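# Lay the towel flat beside the basket with two arms

## Task

Get the towel lying flat on the table as a single layer. It must stay at least one finger-width inside the table edge, at least two finger-widths away from the basket rim, and more than a hand-width away from each arm's column. The basket must end upright with its entire base on the table, no more than three finger-widths from its starting spot, and turned roughly as it was. Finally, release the towel and move the grippers away. Anything that stays in place only because the robot is holding it does not count.

## Robot and tools

ROBOT. There are two arms, left_arm and right_arm, each with a parallel two-finger gripper. The names do not refer to sides of any image. The root links sit at left_arm (+0.029, +0.268, 0) m with quat_wxyz (+0.998, 0, 0, -0.068), and right_arm (+0.017, -0.350, 0) m with quat_wxyz (+0.999, 0, 0, +0.046). Joint ranges in rad, from base to hand: waist -2.618 to 3.054, shoulder 0 to 3.142, elbow 0 to 3.142, wrist pitch -1.571 to 1.571, wrist yaw -1.571 to 1.571, wrist roll -2.094 to 2.094. An elbow never fully straightens. A wrist camera mount rides on each gripper and takes up space near it.

FRAMES. Reported poses use one shared scene frame. The origin is on the tabletop midway between the arms, +x points out across the table, +z points up, and left_arm is on the +y side. Each gripper has its own axes: the fingers point along its +z and open and close along its y. end_effector_position is the spot between the finger pads, roughly 1 cm short of the tips. Printed positions can be slightly wrong, more so when the arm is reaching far.

execute_actions(actions). actions is a list of actions, run in sequence; an empty list just returns the current state. Each action is a table of up to 15 rows. Each row lasts one control step of 1/30 s, and if the table is shorter than 15 rows the last row is repeated. A row is always 14 numbers, each in [-1, 1], even when one arm is idle:
- numbers 1 to 7 are left_arm: dx, dy, dz, rx, ry, rz, opening;
- numbers 8 to 14 are right_arm in the same order.

The values dx to rz are an offset, not a pose. They are measured in that gripper's own axes from its measured pose when the action began. Every row refers back to that same starting pose; rows do not add up. For the first action in a call, the starting pose is the last one reported in this scene. A value of 1.0 equals 0.6 m for translation or 180 degrees for rotation. rx, ry, rz together form one rotation vector. opening is absolute: +1 is fully open (0.094 m) and -1 is closed.

At each step, the commanded pose is clipped to lie within 70 mm and 16 degrees of the measured pose. Damped IK then tracks it, giving position priority over orientation. After an action an arm continues only as far as its last clipped pose, so a distant goal takes several actions.

move(target, speed, blocking). target is a single 14-number row with the same layout and scale as above. It is an offset in each gripper's axes from the pose in the most recent result that showed one. Each gripper follows a straight path, and all paths finish at the same moment, taking 0.5 to 10 s. A path that would take longer is cut off at 10 s. Rotation takes the shorter way. speed is the top path speed in m/s, from 0.002 to 0.5 (default 0.25), and turning is capped at twice that value in rad/s. There is no collision avoidance, and grippers may lag, drift, or briefly overshoot the speed. The opening is sent when the move starts. Faster moves, or targets set deeper past a contact, press harder. The result adds a 'move:' line giving the ending (done, off_target, moving, held, fault), any limits that acted, and each gripper's distance from its target:
- limits=paced means the pose was clipped;
- limits=held means a check blocked some steps, and the arm may speed up once it is released.

If only one arm is named in the ending, the other arm finished normally. With blocking=false the reply comes back after 0.5 s while the motion continues. Until a result shows that the move has ended, new rows and moves are rejected; use wait(0) to check on it, or call stop.

wait(seconds): 0 to 10. The robot holds its last command, and it returns early if a running move ends. stop(): brakes the current move, which needs some room to stop; the fingers keep moving. zoom_image(camera, region): camera is one of cam_high, cam_low (both 504x504), cam_left_wrist or cam_right_wrist (both 616x616). region is [x0, y0, x1, y1] in pixels from the top-left corner, at most 504 by 504. read_manual(section): only returns licence text. finished_scene(scene): ends the scene with the given number and cannot be undone; call it only once the towel is laid out, the basket is in place, and both grippers have released and backed away.

RESULTS. The state line reports each gripper's position in metres and quat_wxyz. Hand target lines show where the controller is currently steering each gripper. A 'pose unreachable' line means the clearance check changed or blocked what was sent to the named arm. grip_measured is the finger opening on the command scale. The last number in Joint positions is that opening in metres, and each gripper's reading has its own fixed error of about 1 mm. Joint torques are the total drive output and include offsets and noise. MOTOR HOT appears at 75 °C. At 90 °C that arm stops for 10 s. At 100 °C the arm goes limp and falls. FAULT lines report stops.

PRACTICE. Arms tend to settle low, often by a centimetre or more, and repeated zero offsets let them sink further. To hold an arm in place, send it the correcting offset in the first call of each reply and zeros in later calls, raising the aim if it still sags. The simulation keeps running while you compose a reply. To grip, command an opening below grip_measured: about 0.03 below holds firmly, less holds gently. The towel is thin, so grip force on it is reduced and it can slip. A held piece may occasionally be tugged. Pad force can spike on first contact.

AVOID: arms colliding or pushing on each other, pushing anything off the table, tipping or dragging the basket, dropping or slamming things, hard presses, and holding loads long enough to heat the motors.

Each tool is called after "Emit:" as a command line: name --argument value for each argument, lists and objects as JSON in quotes; but a table of rows of numbers goes row by row, as --pt "numbers of a row", without its own name.

## Session

I'll start by looking at the current state.

Emit:
execute_actions --actions '[]'

Scene clock: 0.00 s.
left_arm: end_effector_position=(+0.0708, -0.0140, +0.1166) grip_measured=+1.000 end_effector_quat_wxyz=(+0.558, +0.707, +0.432, +0.037) | right_arm: end_effector_position=(+0.5681, -0.4114, +0.2306) grip_measured=+1.000 end_effector_quat_wxyz=(+0.416, -0.452, +0.707, -0.349)
Joint positions: left_arm=[-1.788  0.99   0.275  0.098 -0.869  0.591  0.094] | right_arm=[-0.196  1.797  1.384 -0.009  0.023 -1.257  0.094]
Joint velocities: left_arm=[ 0.017 -0.012  0.017  0.022  0.022 -0.037  0.   ] | right_arm=[ 0.022 -0.012  0.012  0.007  0.051  0.007  0.   ]
Joint torques (N m, as the arm reports them, + toward a larger angle): no reading
Hand target (left_arm): +0.072, -0.013, +0.117; +0.558, +0.706, +0.433, +0.039
Hand target (right_arm): +0.569, -0.411, +0.246; +0.428, -0.446, +0.701, -0.356

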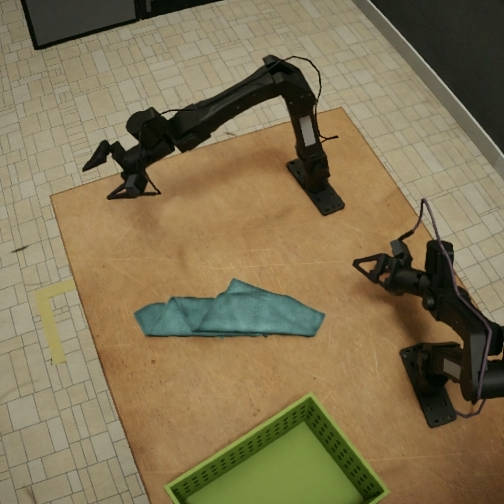

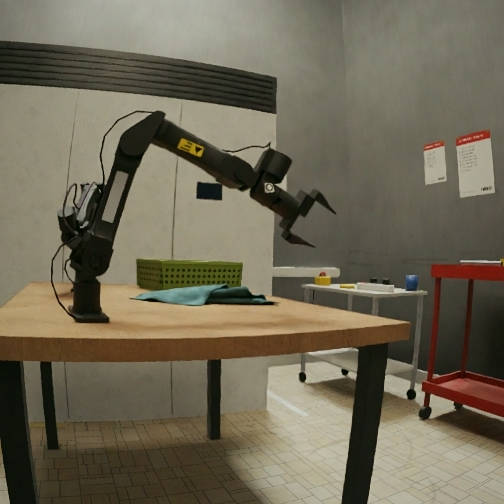

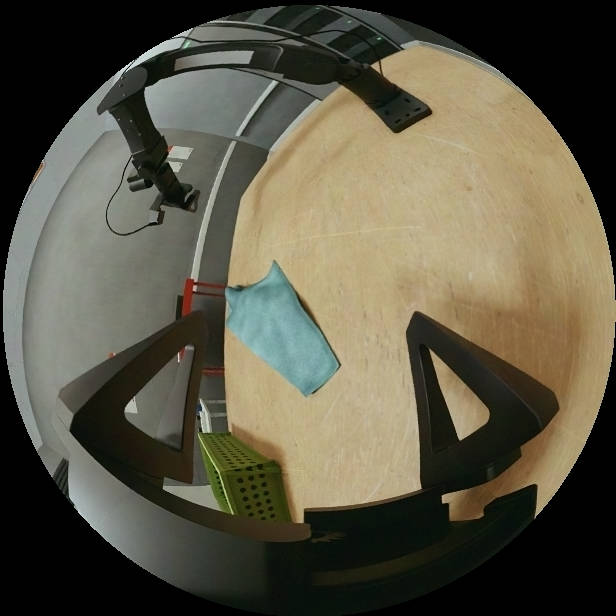

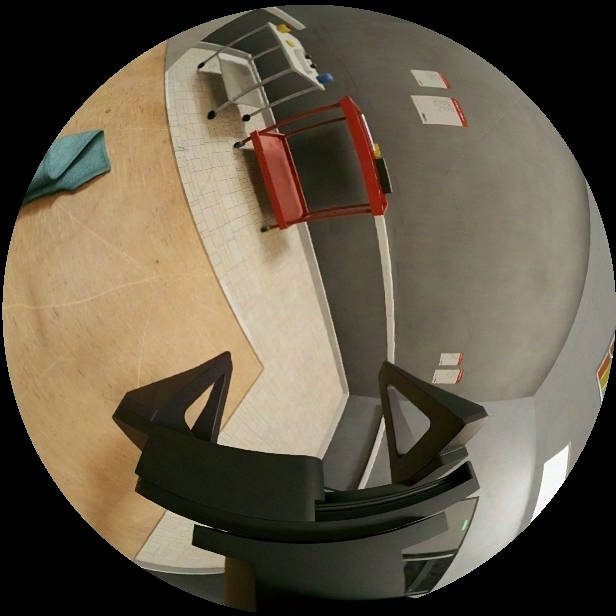

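Emit:
zoom_image --camera "cam_high" --region '[100, 240, 360, 400]'

Emit:
zoom_image --camera "cam_left_wrist" --region '[180, 220, 400, 440]'

Region (100, 240, 360, 400) of cam_high's 504x504 image, scaled by 1.938, with more detail than that image has; it fills the top 310 rows of this view, and the rest is white.

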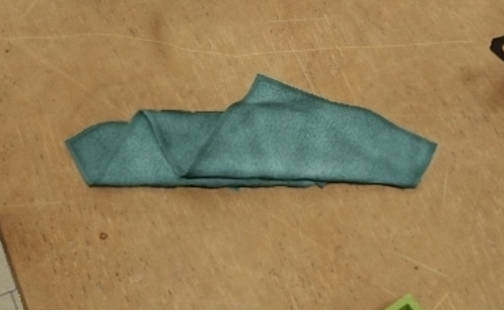

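Region (180, 220, 400, 440) of cam_left_wrist's 616x616 image, scaled by 2.291, with more detail than that image has.

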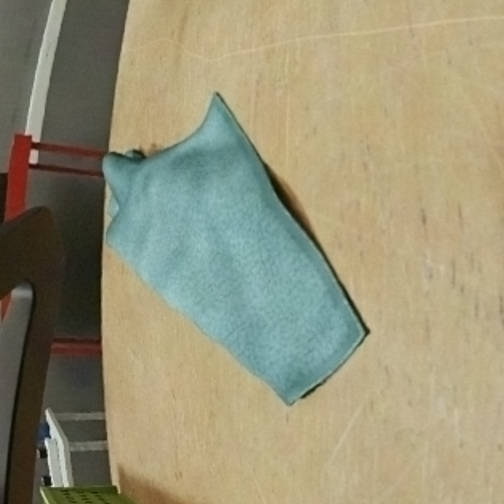

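Emit:
move --target '[0.0795,0.228,-0.183,0.029,0.443,-0.561,1, -0.400,0.1625,-0.483,-0.2465,0.294,0.320,1]' --speed 0.25

Scene clock: 55.67 s.
left_arm: end_effector_position=(+0.1231, +0.0985, +0.2373) grip_measured=+1.000 end_effector_quat_wxyz=(+0.069, +0.014, +0.991, -0.113) | right_arm: end_effector_position=(+0.3380, -0.1147, +0.3192) grip_measured=+1.000 end_effector_quat_wxyz=(+0.202, -0.016, +0.970, +0.137)
Joint positions: left_arm=[-0.943  1.129  1.384 -1.559 -0.01  -1.047  0.094] | right_arm=[ 0.545  1.839  2.312 -1.551  0.011  0.601  0.094]
Joint velocities: left_arm=[-0.007  0.012  0.002 -0.022 -0.022 -0.007  0.   ] | right_arm=[-0.027  0.002  0.002  0.007 -0.081  0.11   0.   ]
Joint torques (N m, as the arm reports them, + toward a larger angle): left_arm=[ 0.53 -3.52  8.94  0.6   0.1  -0.1 ] | right_arm=[-0.69 -9.32  6.05  0.92 -0.03  0.07]
Hand target (left_arm): +0.122, +0.101, +0.247; +0.071, +0.006, +0.989, -0.127
Hand target (right_arm): +0.333, -0.122, +0.333; +0.212, -0.008, +0.966, +0.150
Off the commanded pose (left_arm): 0.013 m, 15 deg.
Off the commanded pose (right_arm): 0.014 m, 28 deg; orientation clipped at the last step of the last action.
joint sent to its limit (left arm) — the command would take joint 4 (wrist pitch) past its lower limit, so that joint was sent only as far as its limit.
joint sent to its limit (right arm) — the command would take joint 4 (wrist pitch) past its lower limit, so that joint was sent only as far as its limit.
move: off_target (left_arm, right_arm); limits=paced

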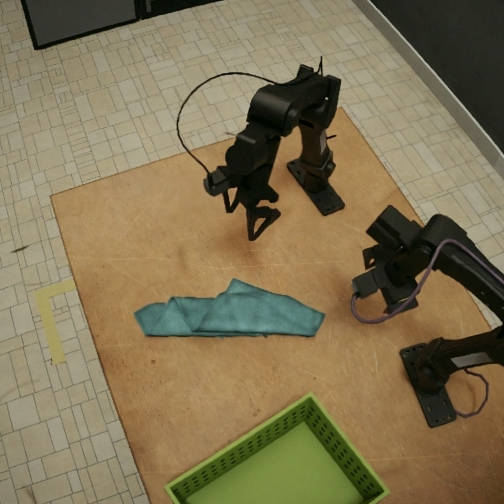

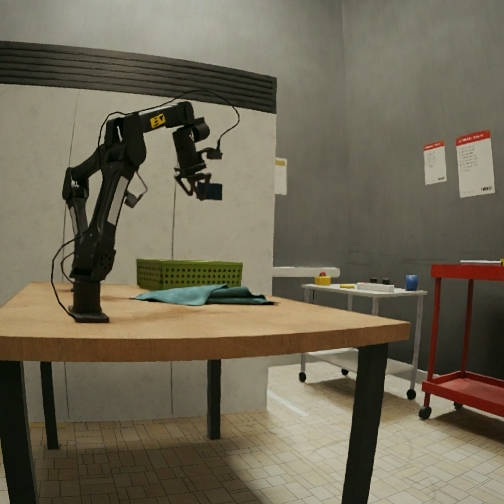

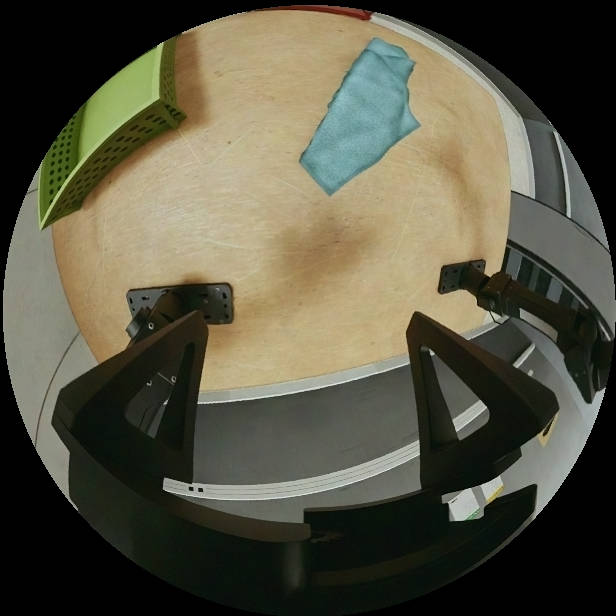

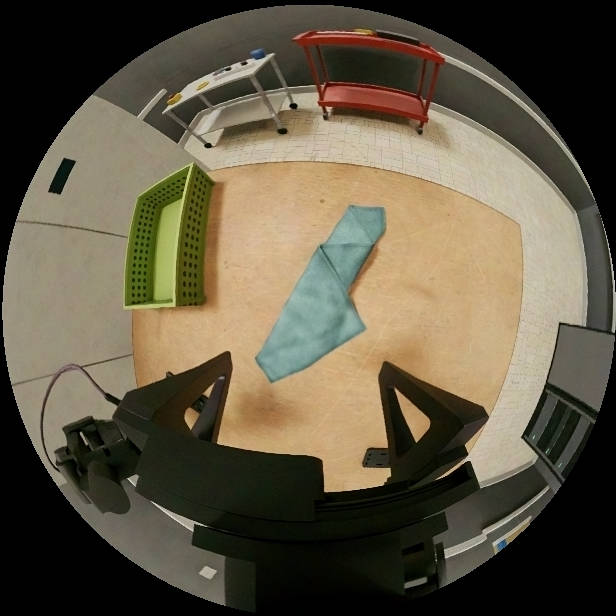

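Emit:
zoom_image --camera "cam_right_wrist" --region '[200, 180, 440, 420]'

Region (200, 180, 440, 420) of cam_right_wrist's 616x616 image, scaled by 2.100, with more detail than that image has.

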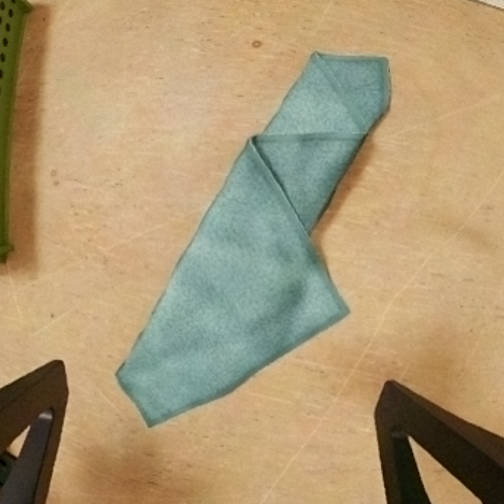

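Emit:
move --target '[0.0138,-0.116,0.2267,-0.022,0.091,0.488,1, 0.2027,-0.167,0.2365,0.088,0.130,0.0103,1]' --speed 0.2

Scene clock: 101.83 s.
left_arm: end_effector_position=(+0.1267, +0.0062, +0.1182) grip_measured=+1.000 end_effector_quat_wxyz=(-0.012, +0.702, +0.713, -0.001) | right_arm: end_effector_position=(+0.2846, -0.1693, +0.1230) grip_measured=+1.000 end_effector_quat_wxyz=(+0.002, -0.003, +1.000, -0.002)
Joint positions: left_arm=[-1.074  1.622  1.32  -1.289  0.012  0.346  0.094] | right_arm=[ 0.504  1.766  1.501 -1.306  0.006  0.589  0.094]
Joint velocities: left_arm=[-0.002 -0.007 -0.012 -0.081 -0.037  0.007  0.   ] | right_arm=[ 0.012 -0.007 -0.012 -0.022 -0.051  0.007  0.   ]
Joint torques (N m, as the arm reports them, + toward a larger angle): left_arm=[-0.5  -7.12  9.02  0.3  -0.09  0.16] | right_arm=[-0.85 -6.23  5.8   0.31 -0.04 -0.07]
Hand target (left_arm): +0.129, -0.001, +0.122; +0.001, +0.709, +0.705, -0.001
Hand target (right_arm): +0.288, -0.171, +0.119; -0.000, -0.000, +1.000, -0.000
Off the commanded pose (left_arm): 0.007 m, 2 deg.
Off the commanded pose (right_arm): 0.006 m, 1 deg.
move: done

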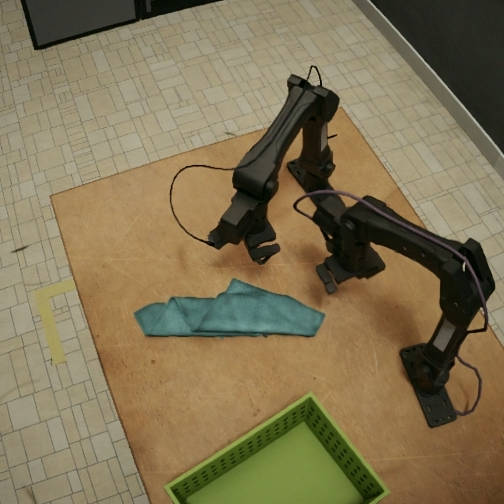

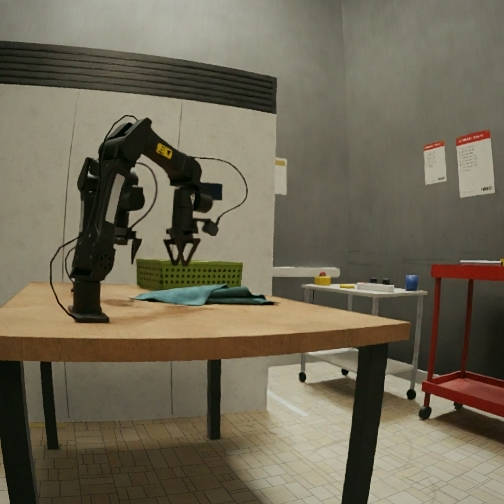

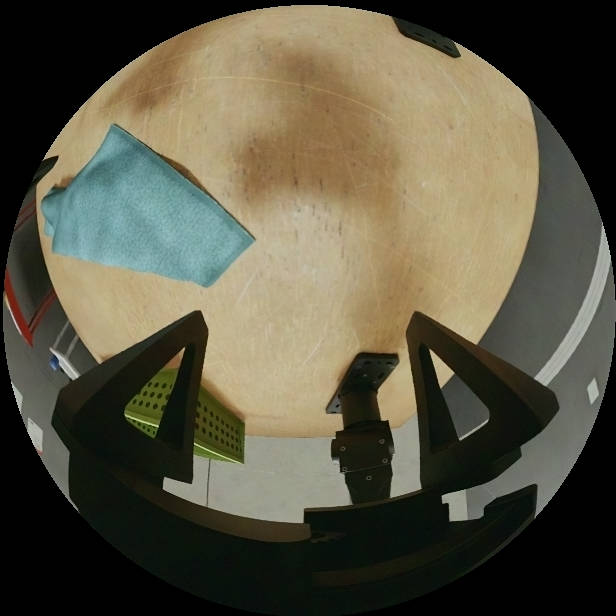

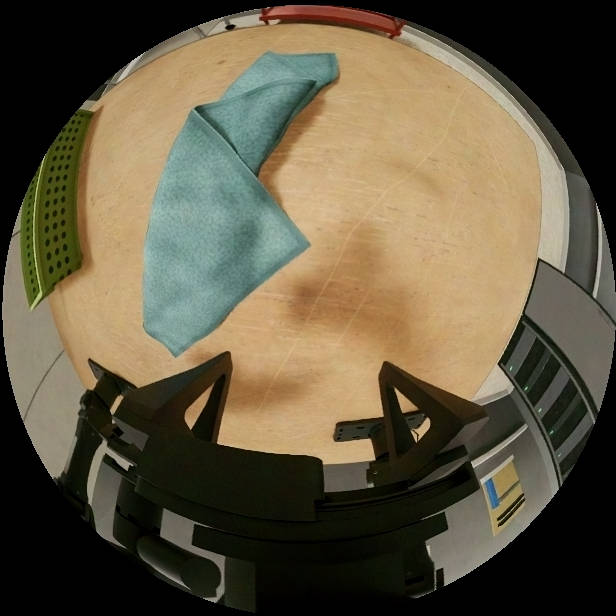

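Emit:
move --target '[-0.083,0.085,0.095,0,0,0,0.2, -0.095,0.01,0.105,0,0,0,0.2]' --speed 0.15

Scene clock: 108.77 s.
left_arm: end_effector_position=(+0.1697, -0.0320, +0.0542) grip_measured=+0.202 end_effector_quat_wxyz=(-0.029, +0.699, +0.714, +0.004) | right_arm: end_effector_position=(+0.3293, -0.1665, +0.0532) grip_measured=+0.202 end_effector_quat_wxyz=(-0.016, -0.004, +1.000, -0.013)
Joint positions: left_arm=[-0.993  1.891  1.382 -1.119  0.012  0.422  0.056] | right_arm=[ 0.441  1.988  1.514 -1.137  0.006  0.524  0.056]
Joint velocities: left_arm=[ 0.002 -0.012 -0.007 -0.037 -0.022 -0.022  0.001] | right_arm=[ 0.012 -0.012 -0.007 -0.081 -0.081 -0.037 -0.   ]
Joint torques (N m, as the arm reports them, + toward a larger angle): left_arm=[ 0.41 -9.98  9.58  0.22  0.01  0.15] | right_arm=[-0.66 -8.32  8.68  0.23  0.02 -0.15]
Hand target (left_arm): +0.177, -0.042, +0.060; -0.012, +0.701, +0.713, -0.001
Hand target (right_arm): +0.341, -0.164, +0.060; +0.002, -0.003, +1.000, -0.003
Off the commanded pose (left_arm): 0.014 m, 2 deg.
Off the commanded pose (right_arm): 0.015 m, 2 deg.
move: off_target (left_arm, right_arm)

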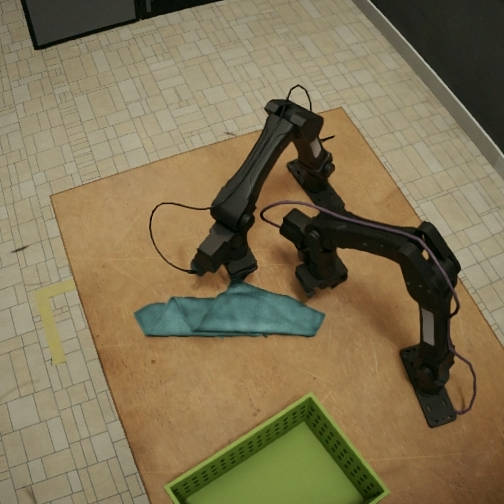

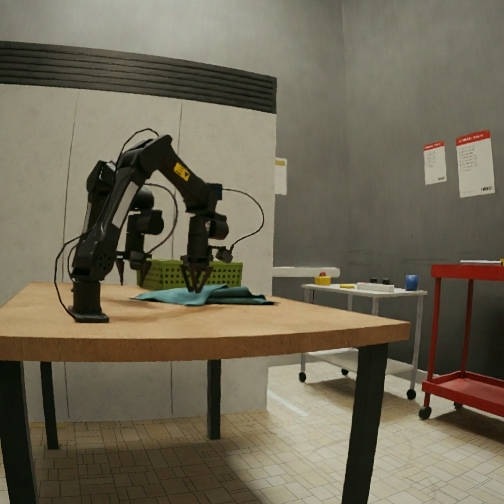

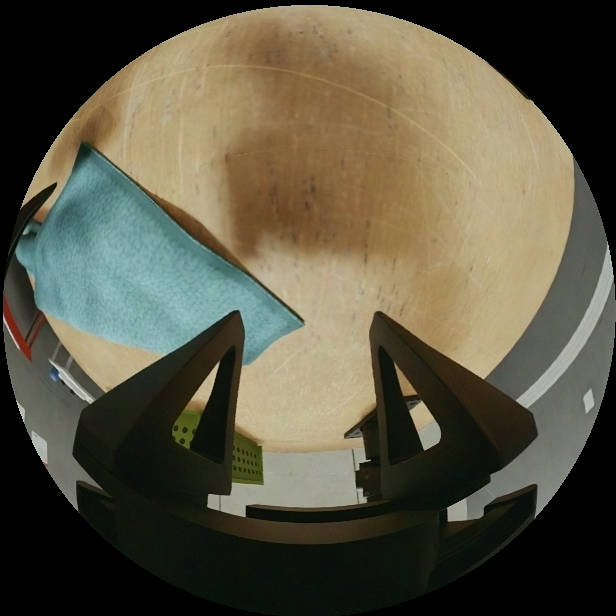

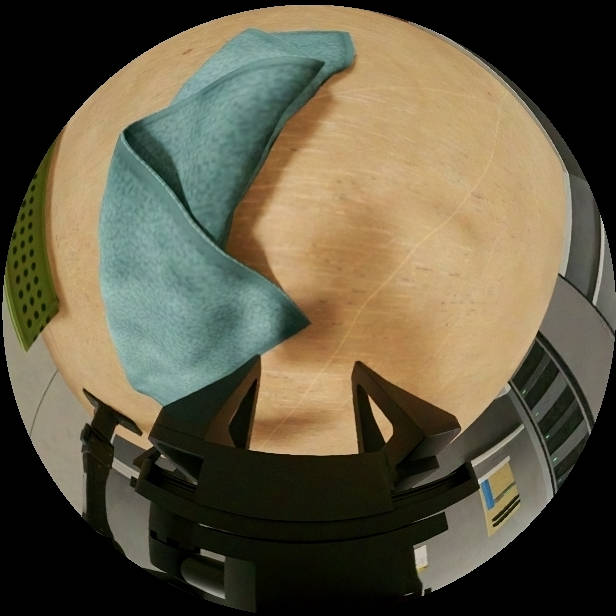

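Emit:
move --target '[0.077,0.0255,0.05,0,0,0,0.1, -0.005,0.019,0.05,0,0,0,0.1]' --speed 0.08

Scene clock: 125.97 s.
left_arm: end_effector_position=(+0.1818, +0.0110, +0.0254) grip_measured=+0.102 end_effector_quat_wxyz=(-0.033, +0.697, +0.716, +0.003) | right_arm: end_effector_position=(+0.3326, -0.1594, +0.0266) grip_measured=+0.103 end_effector_quat_wxyz=(-0.016, -0.003, +1.000, -0.013)
Joint positions: left_arm=[-0.895  1.819  1.165 -0.982  0.012  0.514  0.052] | right_arm=[ 0.453  2.04   1.481 -1.051  0.006  0.539  0.052]
Joint velocities: left_arm=[ 0.002 -0.012  0.017  0.007  0.007 -0.022 -0.001] | right_arm=[ 0.022  0.002  0.007 -0.022  0.022  0.022  0.   ]
Joint torques (N m, as the arm reports them, + toward a larger angle): left_arm=[  0.45 -10.9    4.26   0.23  -0.06   0.13] | right_arm=[ 0.81 -8.18  5.35  0.2   0.    0.02]
Hand target (left_arm): +0.182, +0.016, +0.025; -0.030, +0.699, +0.714, +0.004
Hand target (right_arm): +0.331, -0.156, +0.023; -0.016, -0.004, +1.000, -0.012
Off the commanded pose (left_arm): 0.005 m, 1 deg.
Off the commanded pose (right_arm): 0.005 m, 0 deg.
move: done

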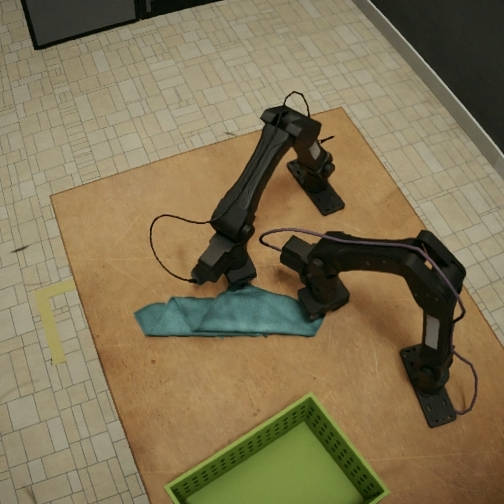

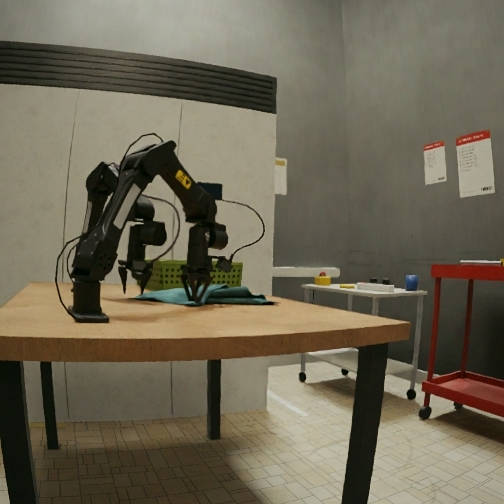

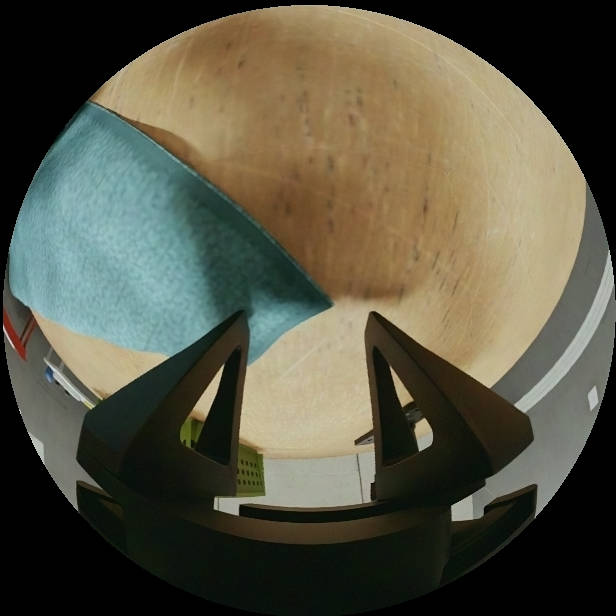

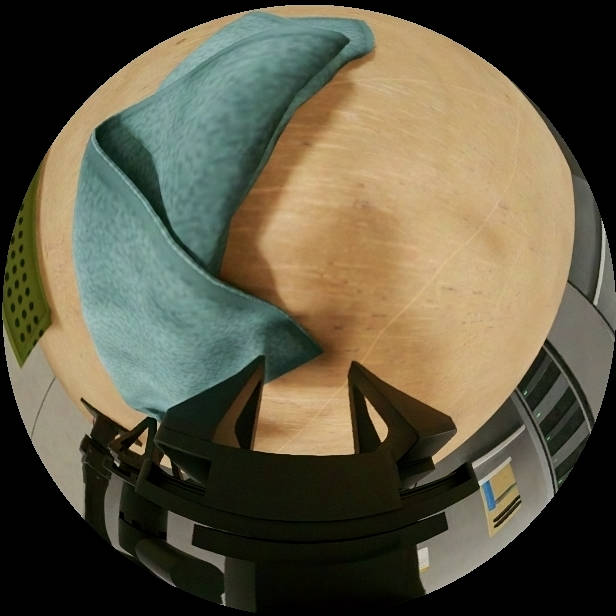

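Emit:
move --target '[0.005,0,0.022,0,0,0,0.1, 0.004,0.004,0.024,0,0,0,0.1]' --speed 0.03

Scene clock: 131.17 s.
left_arm: end_effector_position=(+0.1830, +0.0089, +0.0200) grip_measured=+0.102 end_effector_quat_wxyz=(-0.023, +0.698, +0.716, +0.000) | right_arm: end_effector_position=(+0.3304, -0.1607, +0.0190) grip_measured=+0.103 end_effector_quat_wxyz=(-0.015, -0.002, +1.000, -0.013)
Joint positions: left_arm=[-0.895  1.819  1.143 -0.941  0.012  0.515  0.052] | right_arm=[ 0.453  2.04   1.449 -1.019  0.006  0.54   0.052]
Joint velocities: left_arm=[-0.007  0.002 -0.007 -0.007 -0.007  0.037 -0.   ] | right_arm=[-0.002 -0.002  0.002  0.037 -0.007 -0.037 -0.001]
Joint torques (N m, as the arm reports them, + toward a larger angle): left_arm=[ 0.24 -8.63  4.35  0.25  0.03  0.07] | right_arm=[ 0.64 -7.69  5.03  0.32  0.    0.08]
Hand target (left_arm): +0.181, +0.015, +0.013; -0.033, +0.697, +0.716, +0.003
Hand target (right_arm): +0.329, -0.158, +0.012; -0.016, -0.003, +1.000, -0.013
Off the commanded pose (left_arm): 0.010 m, 1 deg.
Off the commanded pose (right_arm): 0.008 m, 0 deg.
move: done

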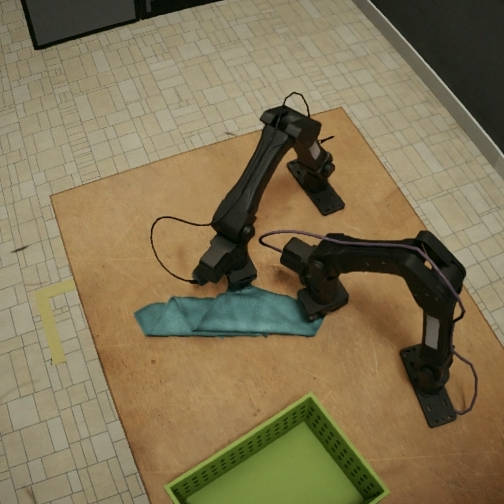

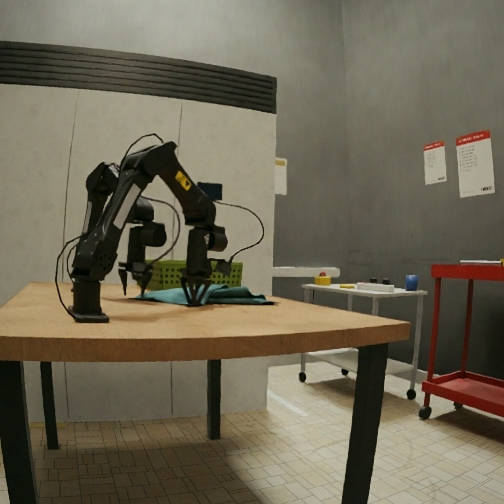

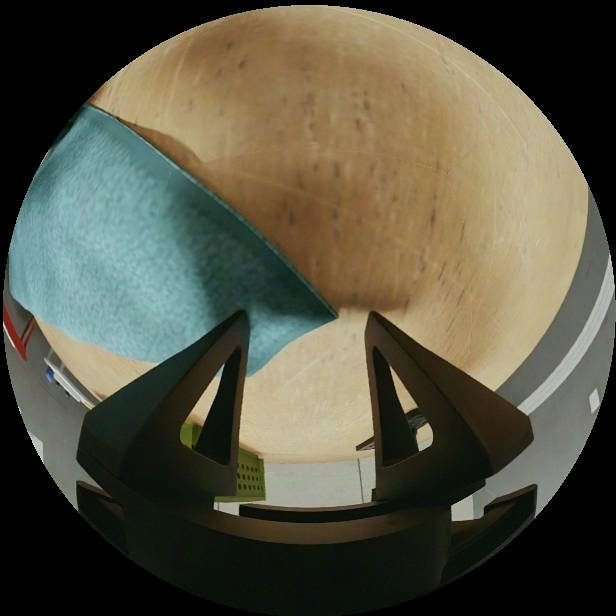

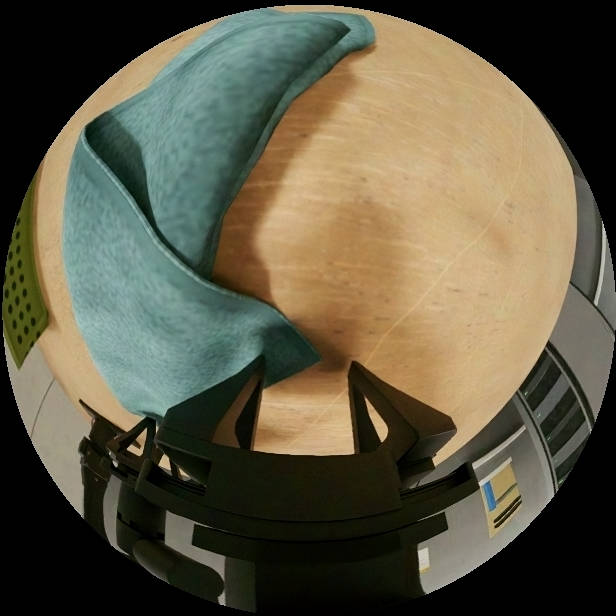

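Emit:
execute_actions --actions '[[[0.012,0,0.028,0,0,0,0.1, 0.0,0.006,0.027,0,0,0,0.1]],[[0,0,0,0,0,0,0.1, 0,0,0,0,0,0,0.1]]]'

Scene clock: 134.27 s.
left_arm: end_effector_position=(+0.1842, +0.0077, +0.0145) grip_measured=+0.102 end_effector_quat_wxyz=(-0.013, +0.698, +0.716, -0.002) | right_arm: end_effector_position=(+0.3302, -0.1606, +0.0175) grip_measured=+0.102 end_effector_quat_wxyz=(-0.015, -0.002, +1.000, -0.012)
Joint positions: left_arm=[-0.895  1.815  1.115 -0.895  0.01   0.516  0.052] | right_arm=[ 0.453  2.04   1.443 -1.011  0.005  0.54   0.052]
Joint velocities: left_arm=[-0.002 -0.012 -0.007  0.007  0.007 -0.037 -0.   ] | right_arm=[ 0.002  0.012 -0.007  0.007  0.037  0.007  0.   ]
Joint torques (N m, as the arm reports them, + toward a larger angle): left_arm=[ 0.06 -9.29  6.3   0.23 -0.01  0.01] | right_arm=[ 0.   -8.58  5.9   0.15  0.01 -0.01]
Hand target (left_arm): +0.184, +0.008, +0.014; -0.013, +0.698, +0.716, -0.002
Hand target (right_arm): +0.331, -0.160, +0.018; -0.014, -0.002, +1.000, -0.011
Off the commanded pose (left_arm): 0.000 m, 0 deg.
Off the commanded pose (right_arm): 0.000 m, 0 deg.

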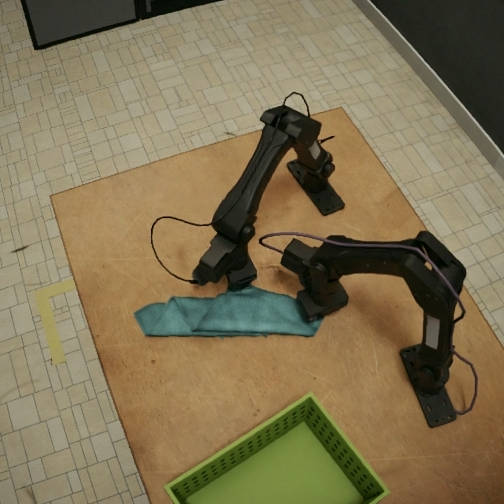

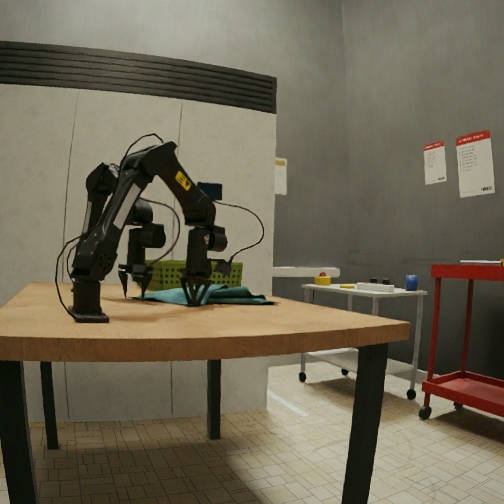

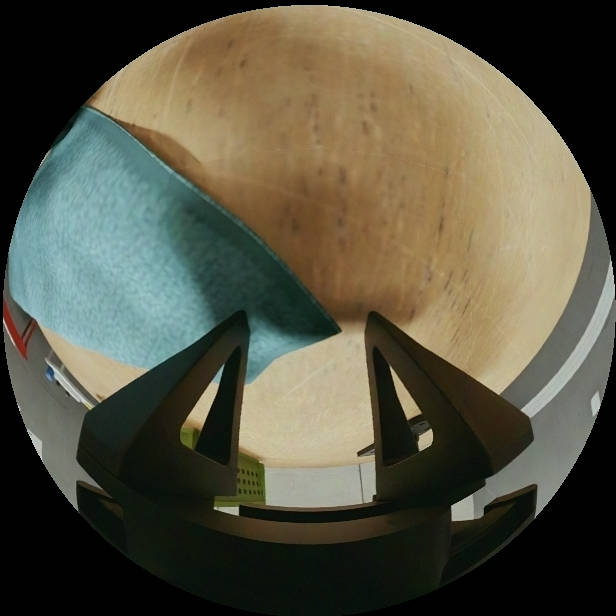

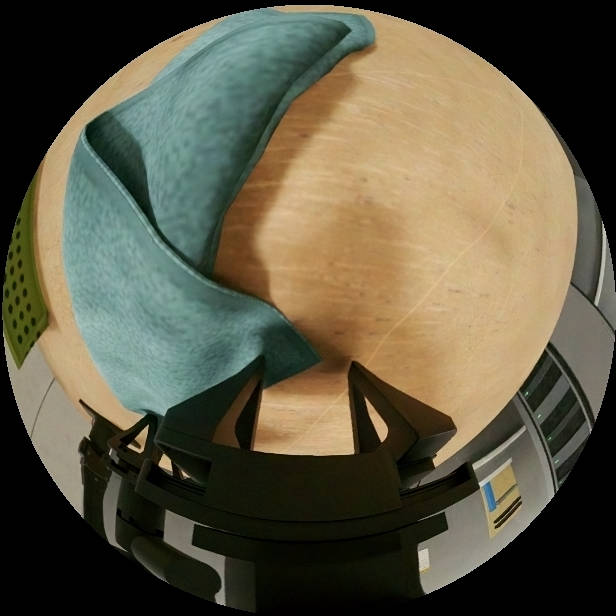

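Emit:
execute_actions --actions '[[[0.02,0,0.025,0.0,0,0,0.1, 0.0,0.004,0.03,0,0,0,0.1]]]'

Scene clock: 137.20 s.
left_arm: end_effector_position=(+0.1847, +0.0085, +0.0132) grip_measured=+0.102 end_effector_quat_wxyz=(+0.000, +0.700, +0.715, -0.006) | right_arm: end_effector_position=(+0.3304, -0.1605, +0.0169) grip_measured=+0.102 end_effector_quat_wxyz=(-0.014, -0.002, +1.000, -0.011)
Joint positions: left_arm=[-0.892  1.792  1.08  -0.856  0.012  0.523  0.052] | right_arm=[ 0.453  2.04   1.44  -1.006  0.004  0.54   0.052]
Joint velocities: left_arm=[ 0.002 -0.007 -0.007 -0.022 -0.022 -0.051 -0.001] | right_arm=[ 0.017  0.012 -0.002  0.066 -0.037 -0.022 -0.002]
Joint torques (N m, as the arm reports them, + toward a larger angle): left_arm=[ 0.96 -7.95  2.46  0.57  0.    0.15] | right_arm=[ 0.41 -6.7   2.71  0.63  0.01  0.05]
Hand target (left_arm): +0.183, +0.020, +0.000; -0.014, +0.698, +0.716, -0.002
Hand target (right_arm): +0.329, -0.159, +0.000; -0.016, -0.002, +1.000, -0.012
Off the commanded pose (left_arm): 0.018 m, 2 deg.
Off the commanded pose (right_arm): 0.018 m, 0 deg.

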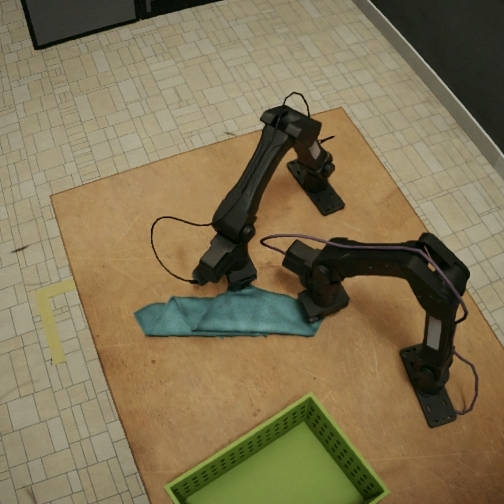

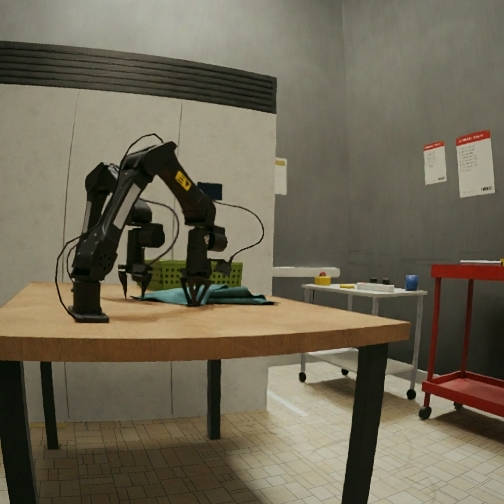

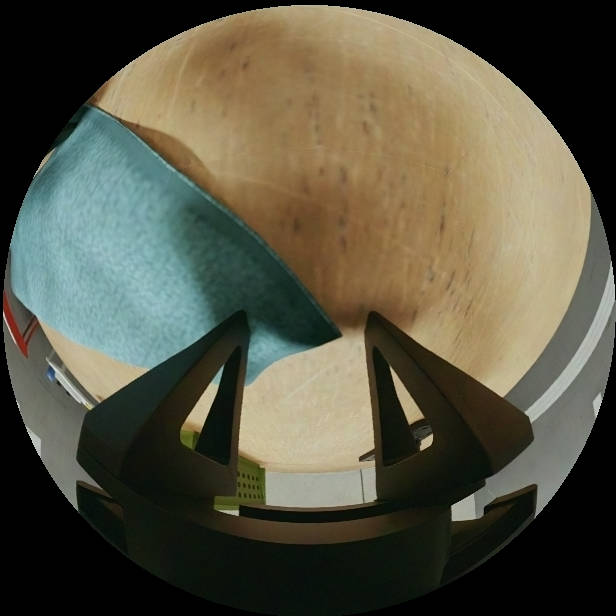

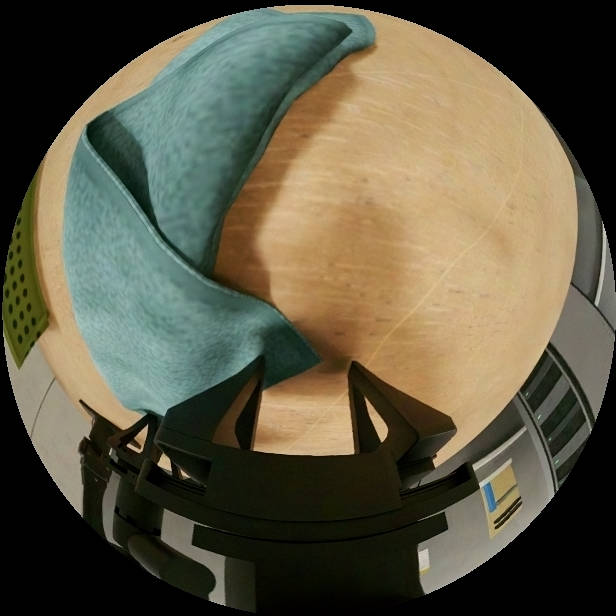

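Emit:
execute_actions --actions '[[[0,0,0.008,0,0,0,0.0, 0,0,0.008,0,0,0,0.0],[0,0,0.008,0,0,0,-0.1, 0,0,0.008,0,0,0,-0.1],[0,0,0.008,0,0,0,-0.2, 0,0,0.008,0,0,0,-0.2],[0,0,0.008,0,0,0,-0.3, 0,0,0.008,0,0,0,-0.3],[0,0,0.008,0,0,0,-0.4, 0,0,0.008,0,0,0,-0.4],[0,0,0.008,0,0,0,-0.5, 0,0,0.008,0,0,0,-0.5],[0,0,0.008,0,0,0,-0.55, 0,0,0.008,0,0,0,-0.55],[0,0,0.008,0,0,0,-0.6, 0,0,0.008,0,0,0,-0.6]],[[0,0,0.006,0,0,0,-0.65, 0,0,0.006,0,0,0,-0.65],[0,0,0.006,0,0,0,-0.7, 0,0,0.006,0,0,0,-0.7],[0,0,0.006,0,0,0,-0.75, 0,0,0.006,0,0,0,-0.75],[0,0,0.006,0,0,0,-0.8, 0,0,0.006,0,0,0,-0.8],[0,0,0.006,0,0,0,-0.85, 0,0,0.006,0,0,0,-0.85],[0,0,0.006,0,0,0,-0.9, 0,0,0.006,0,0,0,-0.9],[0,0,0.006,0,0,0,-0.95, 0,0,0.006,0,0,0,-0.95],[0,0,0.006,0,0,0,-1, 0,0,0.006,0,0,0,-1]],[[0,0,0.004,0,0,0,-1, 0,0,0.004,0,0,0,-1]]]'

Scene clock: 143.03 s.
left_arm: end_effector_position=(+0.1947, +0.0015, +0.0135) grip_measured=-0.959 end_effector_quat_wxyz=(+0.025, +0.699, +0.714, +0.002) | right_arm: end_effector_position=(+0.3312, -0.1469, +0.0170) grip_measured=-0.981 end_effector_quat_wxyz=(-0.017, -0.002, +1.000, +0.024)
Joint positions: left_arm=[-0.892  1.792  1.08  -0.811 -0.016  0.523  0.002] | right_arm=[ 0.453  2.04   1.44  -0.975 -0.058  0.54   0.001]
Joint velocities: left_arm=[-0.012  0.002  0.012 -0.007 -0.066 -0.095  0.001] | right_arm=[-0.007 -0.012  0.002 -0.095  0.022  0.007  0.   ]
Joint torques (N m, as the arm reports them, + toward a larger angle): left_arm=[ 0.06 -8.65  6.07  0.46  0.04  0.04] | right_arm=[ 0.02 -8.39  5.45  0.26  0.    0.  ]
Hand target (left_arm): +0.194, +0.002, +0.011; +0.025, +0.699, +0.714, +0.001
Hand target (right_arm): +0.331, -0.147, +0.015; -0.017, -0.002, +1.000, +0.023
Off the commanded pose (left_arm): 0.002 m, 0 deg.
Off the commanded pose (right_arm): 0.002 m, 0 deg.

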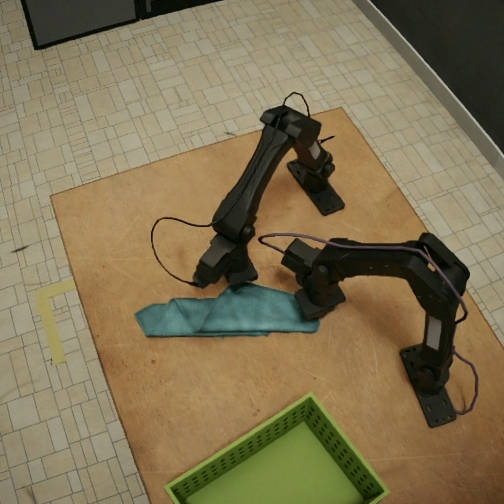

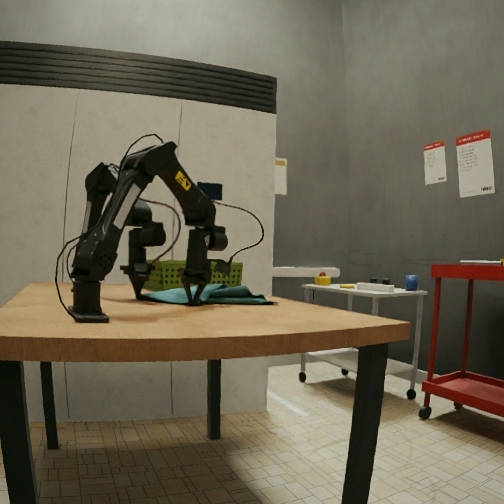

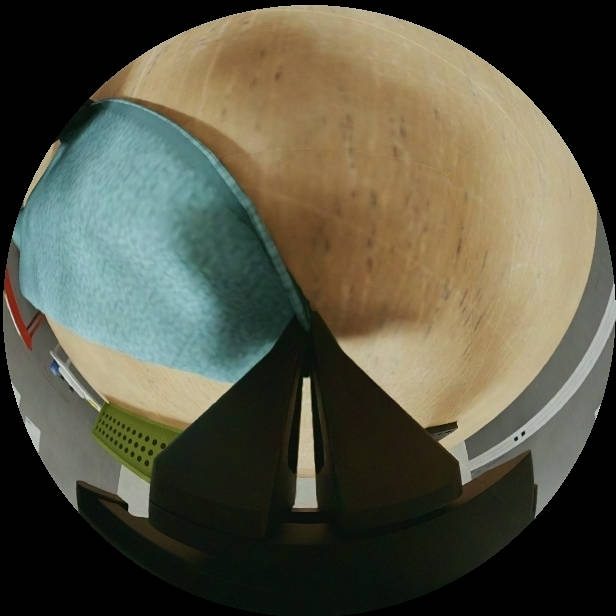

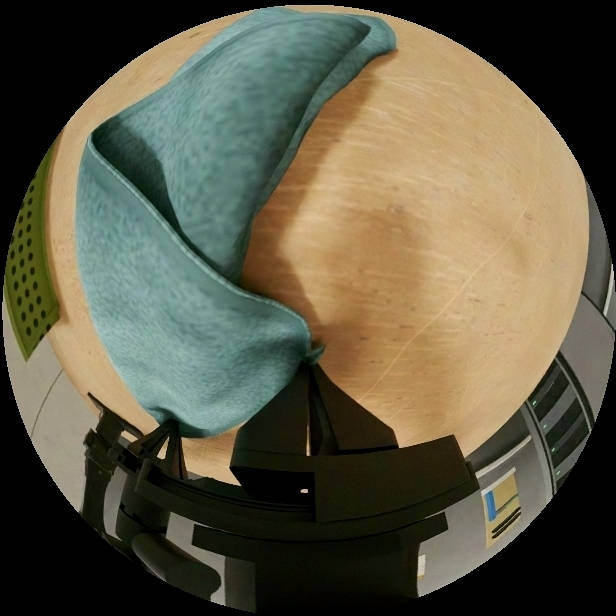

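Emit:
move --target '[0,0,-0.12,0,0,0,-1, 0,0,-0.12,0,0,0,-1]' --speed 0.05

Scene clock: 147.60 s.
left_arm: end_effector_position=(+0.1924, +0.0053, +0.0747) grip_measured=-0.959 end_effector_quat_wxyz=(+0.022, +0.699, +0.715, +0.003) | right_arm: end_effector_position=(+0.3253, -0.1496, +0.0695) grip_measured=-0.981 end_effector_quat_wxyz=(-0.042, -0.003, +0.999, +0.012)
Joint positions: left_arm=[-0.892  1.702  1.231 -1.06  -0.016  0.523  0.002] | right_arm=[ 0.453  2.015  1.616 -1.231 -0.063  0.536  0.001]
Joint velocities: left_arm=[-0.002  0.007 -0.007 -0.066  0.066 -0.095  0.001] | right_arm=[ 0.007  0.007 -0.012 -0.037  0.037  0.022  0.   ]
Joint torques (N m, as the arm reports them, + toward a larger angle): left_arm=[-0.01 -9.86  9.28 -0.04  0.01  0.02] | right_arm=[ -0.84 -11.25   8.82   0.     0.02  -0.07]
Hand target (left_arm): +0.192, +0.005, +0.085; +0.026, +0.699, +0.714, +0.002
Hand target (right_arm): +0.334, -0.150, +0.088; -0.017, -0.002, +1.000, +0.023
Off the commanded pose (left_arm): 0.011 m, 0 deg.
Off the commanded pose (right_arm): 0.021 m, 3 deg.
move: off_target (left_arm, right_arm)

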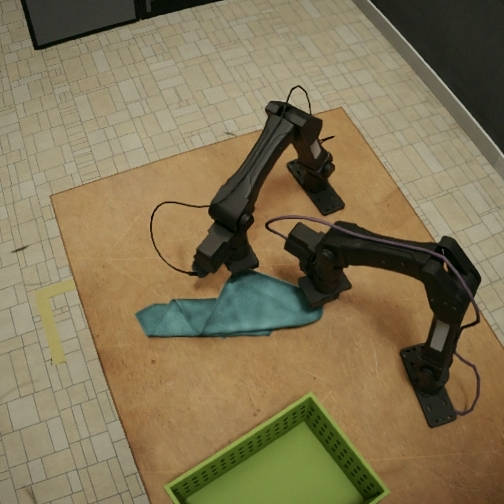

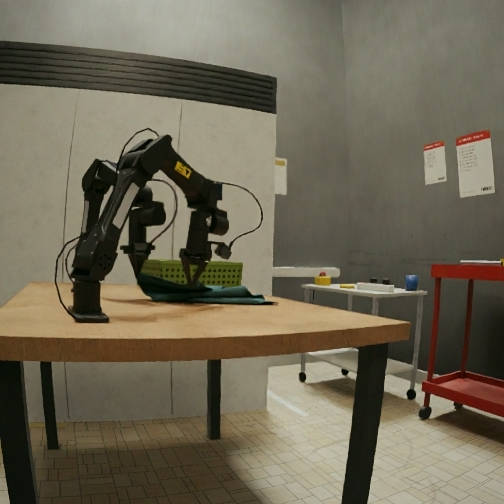

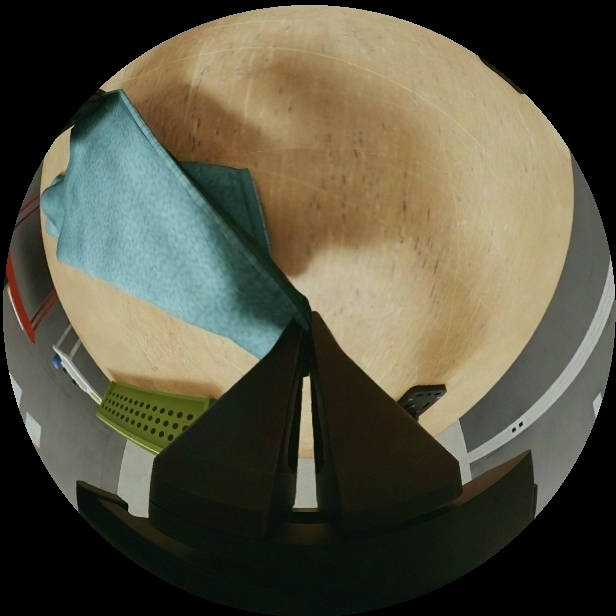

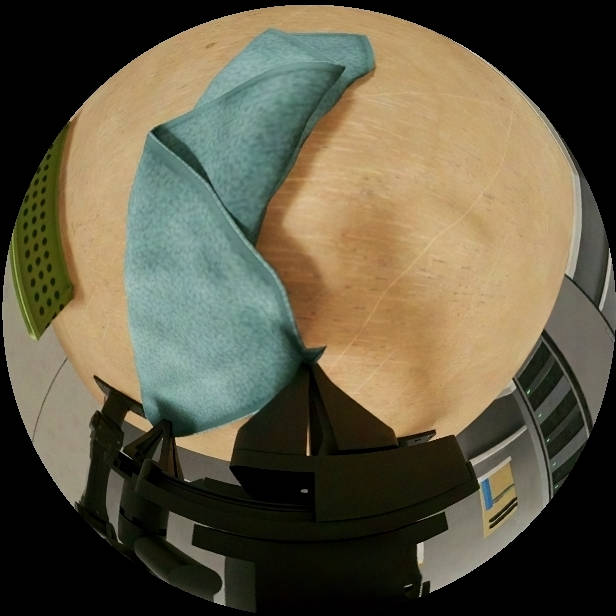

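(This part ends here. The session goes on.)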